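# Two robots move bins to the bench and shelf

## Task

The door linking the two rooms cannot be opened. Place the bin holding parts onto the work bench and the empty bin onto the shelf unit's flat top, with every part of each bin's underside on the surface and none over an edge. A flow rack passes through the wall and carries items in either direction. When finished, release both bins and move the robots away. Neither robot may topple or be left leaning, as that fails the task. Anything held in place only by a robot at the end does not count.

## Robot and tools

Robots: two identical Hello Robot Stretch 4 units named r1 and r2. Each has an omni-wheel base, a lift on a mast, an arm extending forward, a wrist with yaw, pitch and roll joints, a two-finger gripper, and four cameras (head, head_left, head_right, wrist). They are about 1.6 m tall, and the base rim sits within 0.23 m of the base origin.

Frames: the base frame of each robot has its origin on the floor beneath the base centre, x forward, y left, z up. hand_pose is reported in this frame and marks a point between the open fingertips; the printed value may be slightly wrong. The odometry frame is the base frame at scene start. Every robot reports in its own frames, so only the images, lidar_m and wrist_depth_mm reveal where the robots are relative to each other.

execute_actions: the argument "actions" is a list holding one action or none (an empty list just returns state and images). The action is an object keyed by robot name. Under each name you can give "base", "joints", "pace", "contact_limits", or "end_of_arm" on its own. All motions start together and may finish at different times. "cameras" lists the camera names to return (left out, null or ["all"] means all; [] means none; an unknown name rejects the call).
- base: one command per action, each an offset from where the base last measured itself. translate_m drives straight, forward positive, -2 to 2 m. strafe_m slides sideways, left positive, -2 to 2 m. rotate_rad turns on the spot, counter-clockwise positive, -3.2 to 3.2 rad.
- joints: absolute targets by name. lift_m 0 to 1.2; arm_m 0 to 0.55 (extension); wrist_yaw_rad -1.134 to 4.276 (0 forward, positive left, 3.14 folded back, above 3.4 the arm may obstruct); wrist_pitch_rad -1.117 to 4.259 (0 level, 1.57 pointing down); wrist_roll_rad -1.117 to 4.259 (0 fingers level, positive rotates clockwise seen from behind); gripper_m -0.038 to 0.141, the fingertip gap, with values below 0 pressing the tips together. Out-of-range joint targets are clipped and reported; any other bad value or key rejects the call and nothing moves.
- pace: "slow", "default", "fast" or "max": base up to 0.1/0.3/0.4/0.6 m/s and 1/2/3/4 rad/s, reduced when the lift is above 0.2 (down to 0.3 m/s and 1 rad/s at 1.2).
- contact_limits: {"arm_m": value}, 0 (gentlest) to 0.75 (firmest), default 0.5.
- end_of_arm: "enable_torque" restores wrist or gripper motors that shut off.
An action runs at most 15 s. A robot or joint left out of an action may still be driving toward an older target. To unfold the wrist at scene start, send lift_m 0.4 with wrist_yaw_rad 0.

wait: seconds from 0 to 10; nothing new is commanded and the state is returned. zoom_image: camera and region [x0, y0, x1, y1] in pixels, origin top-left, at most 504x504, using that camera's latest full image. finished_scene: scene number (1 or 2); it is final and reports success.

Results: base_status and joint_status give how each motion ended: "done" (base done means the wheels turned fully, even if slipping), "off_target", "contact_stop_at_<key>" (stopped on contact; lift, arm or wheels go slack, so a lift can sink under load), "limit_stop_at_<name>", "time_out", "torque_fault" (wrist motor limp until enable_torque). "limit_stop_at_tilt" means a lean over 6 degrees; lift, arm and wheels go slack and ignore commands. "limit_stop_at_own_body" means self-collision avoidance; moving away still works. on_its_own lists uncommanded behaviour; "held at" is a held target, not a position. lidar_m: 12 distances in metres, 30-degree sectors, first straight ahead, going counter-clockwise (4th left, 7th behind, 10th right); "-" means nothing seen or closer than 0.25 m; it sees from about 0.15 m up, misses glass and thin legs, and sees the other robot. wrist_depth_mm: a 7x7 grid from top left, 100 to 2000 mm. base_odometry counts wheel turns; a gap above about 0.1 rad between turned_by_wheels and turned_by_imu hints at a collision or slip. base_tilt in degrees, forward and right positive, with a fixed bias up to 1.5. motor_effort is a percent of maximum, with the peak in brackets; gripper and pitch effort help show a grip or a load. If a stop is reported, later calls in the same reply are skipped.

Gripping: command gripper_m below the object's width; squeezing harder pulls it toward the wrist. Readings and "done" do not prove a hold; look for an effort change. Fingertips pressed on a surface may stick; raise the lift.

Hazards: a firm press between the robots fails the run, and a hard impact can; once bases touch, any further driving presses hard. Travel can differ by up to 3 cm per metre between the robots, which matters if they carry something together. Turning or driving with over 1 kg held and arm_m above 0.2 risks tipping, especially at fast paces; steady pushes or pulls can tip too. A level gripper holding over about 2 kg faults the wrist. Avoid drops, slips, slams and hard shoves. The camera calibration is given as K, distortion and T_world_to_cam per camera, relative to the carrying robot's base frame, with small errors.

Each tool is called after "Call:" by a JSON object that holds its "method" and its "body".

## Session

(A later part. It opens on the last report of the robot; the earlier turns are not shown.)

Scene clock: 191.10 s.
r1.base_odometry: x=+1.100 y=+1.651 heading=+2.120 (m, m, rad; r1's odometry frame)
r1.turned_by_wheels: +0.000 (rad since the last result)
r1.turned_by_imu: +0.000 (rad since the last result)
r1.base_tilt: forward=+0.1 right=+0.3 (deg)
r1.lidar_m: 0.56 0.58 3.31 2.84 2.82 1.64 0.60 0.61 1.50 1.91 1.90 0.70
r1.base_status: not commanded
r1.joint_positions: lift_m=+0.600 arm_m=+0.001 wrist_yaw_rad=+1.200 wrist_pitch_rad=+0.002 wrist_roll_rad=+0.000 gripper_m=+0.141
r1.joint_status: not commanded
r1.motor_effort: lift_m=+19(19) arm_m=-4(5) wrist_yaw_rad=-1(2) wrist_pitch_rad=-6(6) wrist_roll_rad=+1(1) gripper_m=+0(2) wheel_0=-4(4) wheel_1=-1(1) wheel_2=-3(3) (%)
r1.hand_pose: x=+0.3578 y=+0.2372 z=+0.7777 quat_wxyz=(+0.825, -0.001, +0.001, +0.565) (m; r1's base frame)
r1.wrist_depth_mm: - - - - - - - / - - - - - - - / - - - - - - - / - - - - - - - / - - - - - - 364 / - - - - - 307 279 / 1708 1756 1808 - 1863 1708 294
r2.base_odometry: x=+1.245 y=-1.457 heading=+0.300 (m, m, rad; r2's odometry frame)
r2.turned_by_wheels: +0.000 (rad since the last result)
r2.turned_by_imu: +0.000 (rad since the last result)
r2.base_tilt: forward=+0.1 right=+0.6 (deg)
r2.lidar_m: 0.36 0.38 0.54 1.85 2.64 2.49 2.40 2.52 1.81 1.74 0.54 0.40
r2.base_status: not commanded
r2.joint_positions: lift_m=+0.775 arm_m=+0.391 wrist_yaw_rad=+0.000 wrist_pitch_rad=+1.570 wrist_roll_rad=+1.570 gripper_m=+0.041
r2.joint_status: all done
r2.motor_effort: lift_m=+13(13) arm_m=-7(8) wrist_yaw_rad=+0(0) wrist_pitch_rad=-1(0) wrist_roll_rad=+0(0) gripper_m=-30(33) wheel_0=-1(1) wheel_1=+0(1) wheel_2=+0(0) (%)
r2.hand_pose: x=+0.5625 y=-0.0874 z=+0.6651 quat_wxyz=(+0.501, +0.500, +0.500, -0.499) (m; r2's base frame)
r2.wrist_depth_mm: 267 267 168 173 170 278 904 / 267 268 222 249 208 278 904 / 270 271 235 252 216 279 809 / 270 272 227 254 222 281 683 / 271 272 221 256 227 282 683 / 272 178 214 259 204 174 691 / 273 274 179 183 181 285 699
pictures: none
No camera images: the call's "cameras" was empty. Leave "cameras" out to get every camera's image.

Call:
{"method": "execute_actions", "body": {"actions": [{"r2":{"joints":{"lift_m":0.766},"pace":"slow"}}], "cameras": []}}

Call:
{"method": "execute_actions", "body": {"actions": [{"r2":{"joints":{"gripper_m":0.141}}}], "cameras": ["r2_wrist_camera"]}}

Call:
{"method": "execute_actions", "body": {"actions": [{"r2":{"joints":{"lift_m":0.95}}}], "cameras": []}}

Call:
{"method": "execute_actions", "body": {"actions": [{"r2":{"base":{"translate_m":-0.4},"joints":{"arm_m":0}},"r1":{"base":{"strafe_m":0.4}}}], "cameras": ["r2_head_camera","r1_head_left_camera"]}}

Scene clock: 192.27 s.
r1.base_odometry: x=+1.100 y=+1.651 heading=+2.120 (m, m, rad; r1's odometry frame)
r1.turned_by_wheels: +0.000 (rad since the last result)
r1.turned_by_imu: +0.000 (rad since the last result)
r1.base_tilt: forward=+0.1 right=+0.4 (deg)
r1.lidar_m: 0.57 0.55 3.37 2.84 2.82 1.62 0.66 0.63 1.50 1.92 1.89 0.69
r1.base_status: not commanded
r1.joint_positions: lift_m=+0.600 arm_m=+0.001 wrist_yaw_rad=+1.200 wrist_pitch_rad=+0.002 wrist_roll_rad=+0.000 gripper_m=+0.141
r1.joint_status: not commanded
r1.motor_effort: lift_m=+18(19) arm_m=-5(5) wrist_yaw_rad=-1(1) wrist_pitch_rad=-7(7) wrist_roll_rad=+2(1) gripper_m=+0(1) wheel_0=-4(4) wheel_1=-1(1) wheel_2=-3(3) (%)
r1.hand_pose: x=+0.3578 y=+0.2372 z=+0.7777 quat_wxyz=(+0.825, -0.001, +0.001, +0.565) (m; r1's base frame)
r1.wrist_depth_mm: - - - - - - - / - - - - - - - / - - - - - - - / - - - - - - - / - - - - - - 364 / - - - - - 306 278 / 1661 1756 1863 - 1808 1756 296
r2.base_odometry: x=+1.245 y=-1.457 heading=+0.300 (m, m, rad; r2's odometry frame)
r2.turned_by_wheels: +0.000 (rad since the last result)
r2.turned_by_imu: +0.000 (rad since the last result)
r2.base_tilt: forward=+0.1 right=+0.7 (deg)
r2.lidar_m: 0.36 0.38 0.54 1.85 2.64 2.50 2.40 2.49 1.82 1.73 0.54 0.39
r2.base_status: not commanded
r2.joint_positions: lift_m=+0.766 arm_m=+0.391 wrist_yaw_rad=+0.000 wrist_pitch_rad=+1.570 wrist_roll_rad=+1.570 gripper_m=+0.041
r2.joint_status: all done
r2.motor_effort: lift_m=+13(13) arm_m=-7(7) wrist_yaw_rad=-2(1) wrist_pitch_rad=-1(1) wrist_roll_rad=-1(1) gripper_m=-32(33) wheel_0=-1(1) wheel_1=+0(0) wheel_2=+0(0) (%)
r2.hand_pose: x=+0.5625 y=-0.0874 z=+0.6561 quat_wxyz=(+0.501, +0.500, +0.500, -0.499) (m; r2's base frame)
r2.wrist_depth_mm: 258 259 174 176 177 270 878 / 259 260 219 254 208 271 878 / 259 263 236 255 214 271 683 / 262 263 229 256 221 272 683 / 263 265 222 257 226 274 676 / 264 178 215 257 202 174 683 / 264 266 178 182 180 276 691
pictures: none
No camera images: the call's "cameras" was empty. Leave "cameras" out to get every camera's image.

Scene clock: 194.27 s.
r1.base_odometry: x=+1.100 y=+1.651 heading=+2.120 (m, m, rad; r1's odometry frame)
r1.turned_by_wheels: +0.000 (rad since the last result)
r1.turned_by_imu: +0.000 (rad since the last result)
r1.base_tilt: forward=+0.1 right=+0.4 (deg)
r1.lidar_m: 0.57 0.55 3.33 2.82 2.81 1.64 0.64 0.62 1.51 1.91 1.90 0.68
r1.base_status: not commanded
r1.joint_positions: lift_m=+0.600 arm_m=+0.001 wrist_yaw_rad=+1.200 wrist_pitch_rad=+0.002 wrist_roll_rad=+0.000 gripper_m=+0.141
r1.joint_status: not commanded
r1.motor_effort: lift_m=+18(18) arm_m=-5(5) wrist_yaw_rad=-2(2) wrist_pitch_rad=-6(6) wrist_roll_rad=+1(1) gripper_m=+3(4) wheel_0=-4(4) wheel_1=-1(1) wheel_2=-3(3) (%)
r1.hand_pose: x=+0.3578 y=+0.2372 z=+0.7777 quat_wxyz=(+0.825, -0.001, +0.001, +0.565) (m; r1's base frame)
r1.wrist_depth_mm: - - - - - - - / - - - - - - - / - - - - - - - / - - - - - - - / - - - - - - 364 / - - - - - 306 281 / 1661 1708 1808 - 1863 1756 293
r2.base_odometry: x=+1.245 y=-1.457 heading=+0.300 (m, m, rad; r2's odometry frame)
r2.turned_by_wheels: +0.000 (rad since the last result)
r2.turned_by_imu: -0.001 (rad since the last result)
r2.base_tilt: forward=+0.1 right=+0.7 (deg)
r2.lidar_m: 0.37 0.38 0.54 1.85 2.66 2.48 2.40 2.50 1.81 1.75 0.53 0.39
r2.base_status: not commanded
r2.joint_positions: lift_m=+0.766 arm_m=+0.391 wrist_yaw_rad=+0.000 wrist_pitch_rad=+1.570 wrist_roll_rad=+1.570 gripper_m=+0.141
r2.joint_status: all done
r2.motor_effort: lift_m=+13(13) arm_m=-6(7) wrist_yaw_rad=+1(3) wrist_pitch_rad=-2(7) wrist_roll_rad=+0(0) gripper_m=-1(32) wheel_0=-1(1) wheel_1=-1(0) wheel_2=+0(0) (%)
r2.hand_pose: x=+0.5622 y=-0.0874 z=+0.6561 quat_wxyz=(+0.500, +0.500, +0.500, -0.500) (m; r2's base frame)
r2.wrist_depth_mm: 263 264 178 180 181 273 891 / 264 265 217 259 236 273 904 / 264 266 242 260 213 276 683 / 265 267 235 262 216 274 683 / 266 267 227 262 221 276 676 / 267 202 181 263 185 276 691 / 268 270 186 118 204 278 699
pictures: r2_wrist_camera
camera_calibration (this result's frames):
r2_wrist_camera: T_world_to_cam=[[-0.999283, 0.0315136, 0.020977, 0.546569], [0.0322763, 0.998791, 0.0370737, 0.0930067], [-0.0197834, 0.0377242, -0.999092, 0.896945], [0, 0, 0, 1]] pos_world=[0.56092, -0.143955, 0.881217]
Images, in order (width x height): r2_wrist_camera 616x392.

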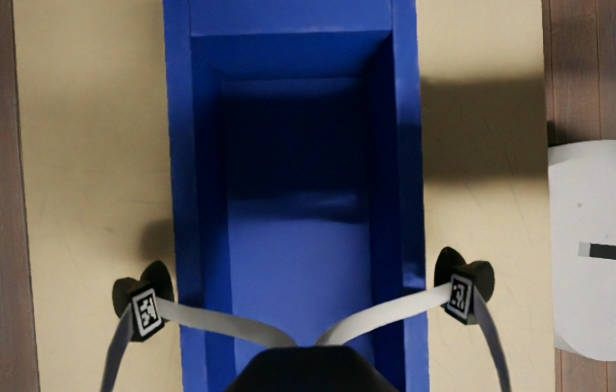

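Scene clock: 196.10 s.
r1.base_odometry: x=+1.100 y=+1.651 heading=+2.120 (m, m, rad; r1's odometry frame)
r1.turned_by_wheels: +0.000 (rad since the last result)
r1.turned_by_imu: +0.000 (rad since the last result)
r1.base_tilt: forward=+0.1 right=+0.3 (deg)
r1.lidar_m: 0.57 0.56 3.35 2.83 2.83 1.63 0.61 0.64 1.49 1.88 1.90 0.71
r1.base_status: not commanded
r1.joint_positions: lift_m=+0.600 arm_m=+0.001 wrist_yaw_rad=+1.200 wrist_pitch_rad=+0.002 wrist_roll_rad=+0.000 gripper_m=+0.141
r1.joint_status: not commanded
r1.motor_effort: lift_m=+19(18) arm_m=-5(5) wrist_yaw_rad=-1(1) wrist_pitch_rad=-6(7) wrist_roll_rad=+0(0) gripper_m=+0(0) wheel_0=-4(4) wheel_1=-1(1) wheel_2=-3(3) (%)
r1.hand_pose: x=+0.3578 y=+0.2372 z=+0.7777 quat_wxyz=(+0.825, -0.001, +0.001, +0.565) (m; r1's base frame)
r1.wrist_depth_mm: - - - - - - - / - - - - - - - / - - - - - - - / - - - - - - - / - - - - - - 362 / - - - - - 307 278 / 1708 1661 1808 - 1863 1808 296
r2.base_odometry: x=+1.245 y=-1.457 heading=+0.300 (m, m, rad; r2's odometry frame)
r2.turned_by_wheels: +0.000 (rad since the last result)
r2.turned_by_imu: +0.000 (rad since the last result)
r2.base_tilt: forward=+0.1 right=+0.7 (deg)
r2.lidar_m: 0.36 0.40 0.54 1.85 2.65 2.49 2.40 2.51 1.84 1.73 0.54 0.39
r2.base_status: not commanded
r2.joint_positions: lift_m=+0.950 arm_m=+0.391 wrist_yaw_rad=+0.000 wrist_pitch_rad=+1.570 wrist_roll_rad=+1.570 gripper_m=+0.141
r2.joint_status: all done
r2.motor_effort: lift_m=+22(23) arm_m=-6(6) wrist_yaw_rad=+0(1) wrist_pitch_rad=-1(2) wrist_roll_rad=+0(1) gripper_m=+0(1) wheel_0=-1(1) wheel_1=+0(0) wheel_2=-1(0) (%)
r2.hand_pose: x=+0.5623 y=-0.0874 z=+0.8394 quat_wxyz=(+0.500, +0.500, +0.500, -0.500) (m; r2's base frame)
r2.wrist_depth_mm: 1008 439 442 445 449 1060 1078 / 1025 439 442 445 452 1060 1078 / 1025 442 442 439 452 1078 1078 / 1025 442 445 442 452 866 866 / 1025 1042 449 442 455 866 878 / 1025 202 413 442 459 462 866 / 1042 449 449 123 459 1098 1078
pictures: none
No camera images: the call's "cameras" was empty. Leave "cameras" out to get every camera's image.

Scene clock: 198.90 s.
r1.base_odometry: x=+0.759 y=+1.442 heading=+2.119 (m, m, rad; r1's odometry frame)
r1.turned_by_wheels: +0.000 (rad since the last result)
r1.turned_by_imu: +0.001 (rad since the last result)
r1.base_tilt: forward=+0.1 right=+0.3 (deg)
r1.lidar_m: 0.57 2.80 2.96 2.44 2.45 1.74 1.46 0.78 0.87 2.28 1.00 0.54
r1.base_status: done
r1.joint_positions: lift_m=+0.600 arm_m=+0.001 wrist_yaw_rad=+1.200 wrist_pitch_rad=+0.002 wrist_roll_rad=+0.000 gripper_m=+0.141
r1.joint_status: not commanded
r1.motor_effort: lift_m=+18(19) arm_m=-5(5) wrist_yaw_rad=-2(2) wrist_pitch_rad=-5(7) wrist_roll_rad=+2(1) gripper_m=+0(5) wheel_0=-2(11) wheel_1=-1(12) wheel_2=+0(3) (%)
r1.hand_pose: x=+0.3577 y=+0.2372 z=+0.7776 quat_wxyz=(+0.825, -0.001, +0.001, +0.565) (m; r1's base frame)
r1.wrist_depth_mm: - - - - - - - / - - - - - - - / - - - - - - - / - - - - - - - / - - - - - - - / - - - - - - - / 1708 1708 1863 - 1921 1708 1618
r2.base_odometry: x=+0.863 y=-1.575 heading=+0.300 (m, m, rad; r2's odometry frame)
r2.turned_by_wheels: +0.000 (rad since the last result)
r2.turned_by_imu: +0.000 (rad since the last result)
r2.base_tilt: forward=+0.1 right=+0.7 (deg)
r2.lidar_m: 0.76 0.81 1.96 2.44 2.66 2.10 2.00 2.11 1.83 1.73 1.81 0.80
r2.base_status: done
r2.joint_positions: lift_m=+0.950 arm_m=+0.001 wrist_yaw_rad=+0.000 wrist_pitch_rad=+1.570 wrist_roll_rad=+1.570 gripper_m=+0.141
r2.joint_status: all done
r2.motor_effort: lift_m=+22(22) arm_m=-7(6) wrist_yaw_rad=+1(1) wrist_pitch_rad=-2(2) wrist_roll_rad=+0(0) gripper_m=-1(1) wheel_0=+1(5) wheel_1=+1(6) wheel_2=-2(12) (%)
r2.hand_pose: x=+0.1724 y=-0.0874 z=+0.8394 quat_wxyz=(+0.500, +0.500, +0.500, -0.500) (m; r2's base frame)
r2.wrist_depth_mm: 1025 1042 1042 1042 1060 1060 1078 / 960 1042 1042 1042 1042 1078 1078 / 960 1042 1042 1060 1060 1060 1060 / 960 1042 1042 854 854 559 387 / 960 1042 1060 854 854 1078 1098 / 960 202 1042 854 854 1078 1118 / 976 1060 1060 123 1078 1078 1098
pictures: r1_head_left_camera, r2_head_camera
Images, in order (width x height): r1_head_left_camera 420x672, r2_head_camera 420x560.

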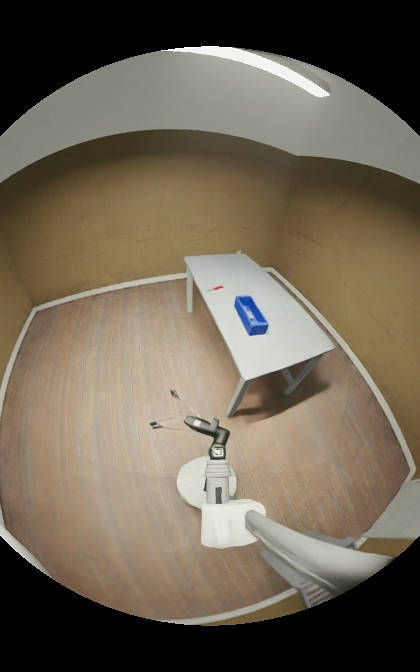

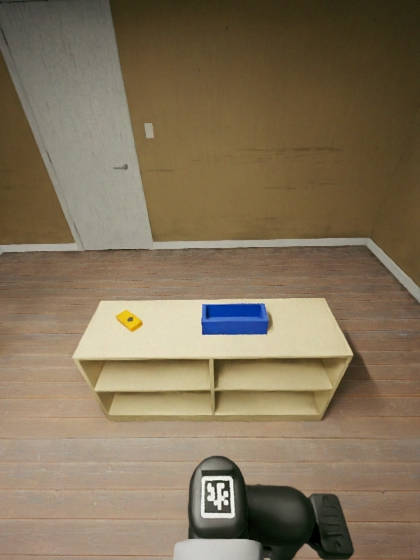

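Call:
{"method": "finished_scene", "body": {"scene": 1}}

The scene is finished: the task was done.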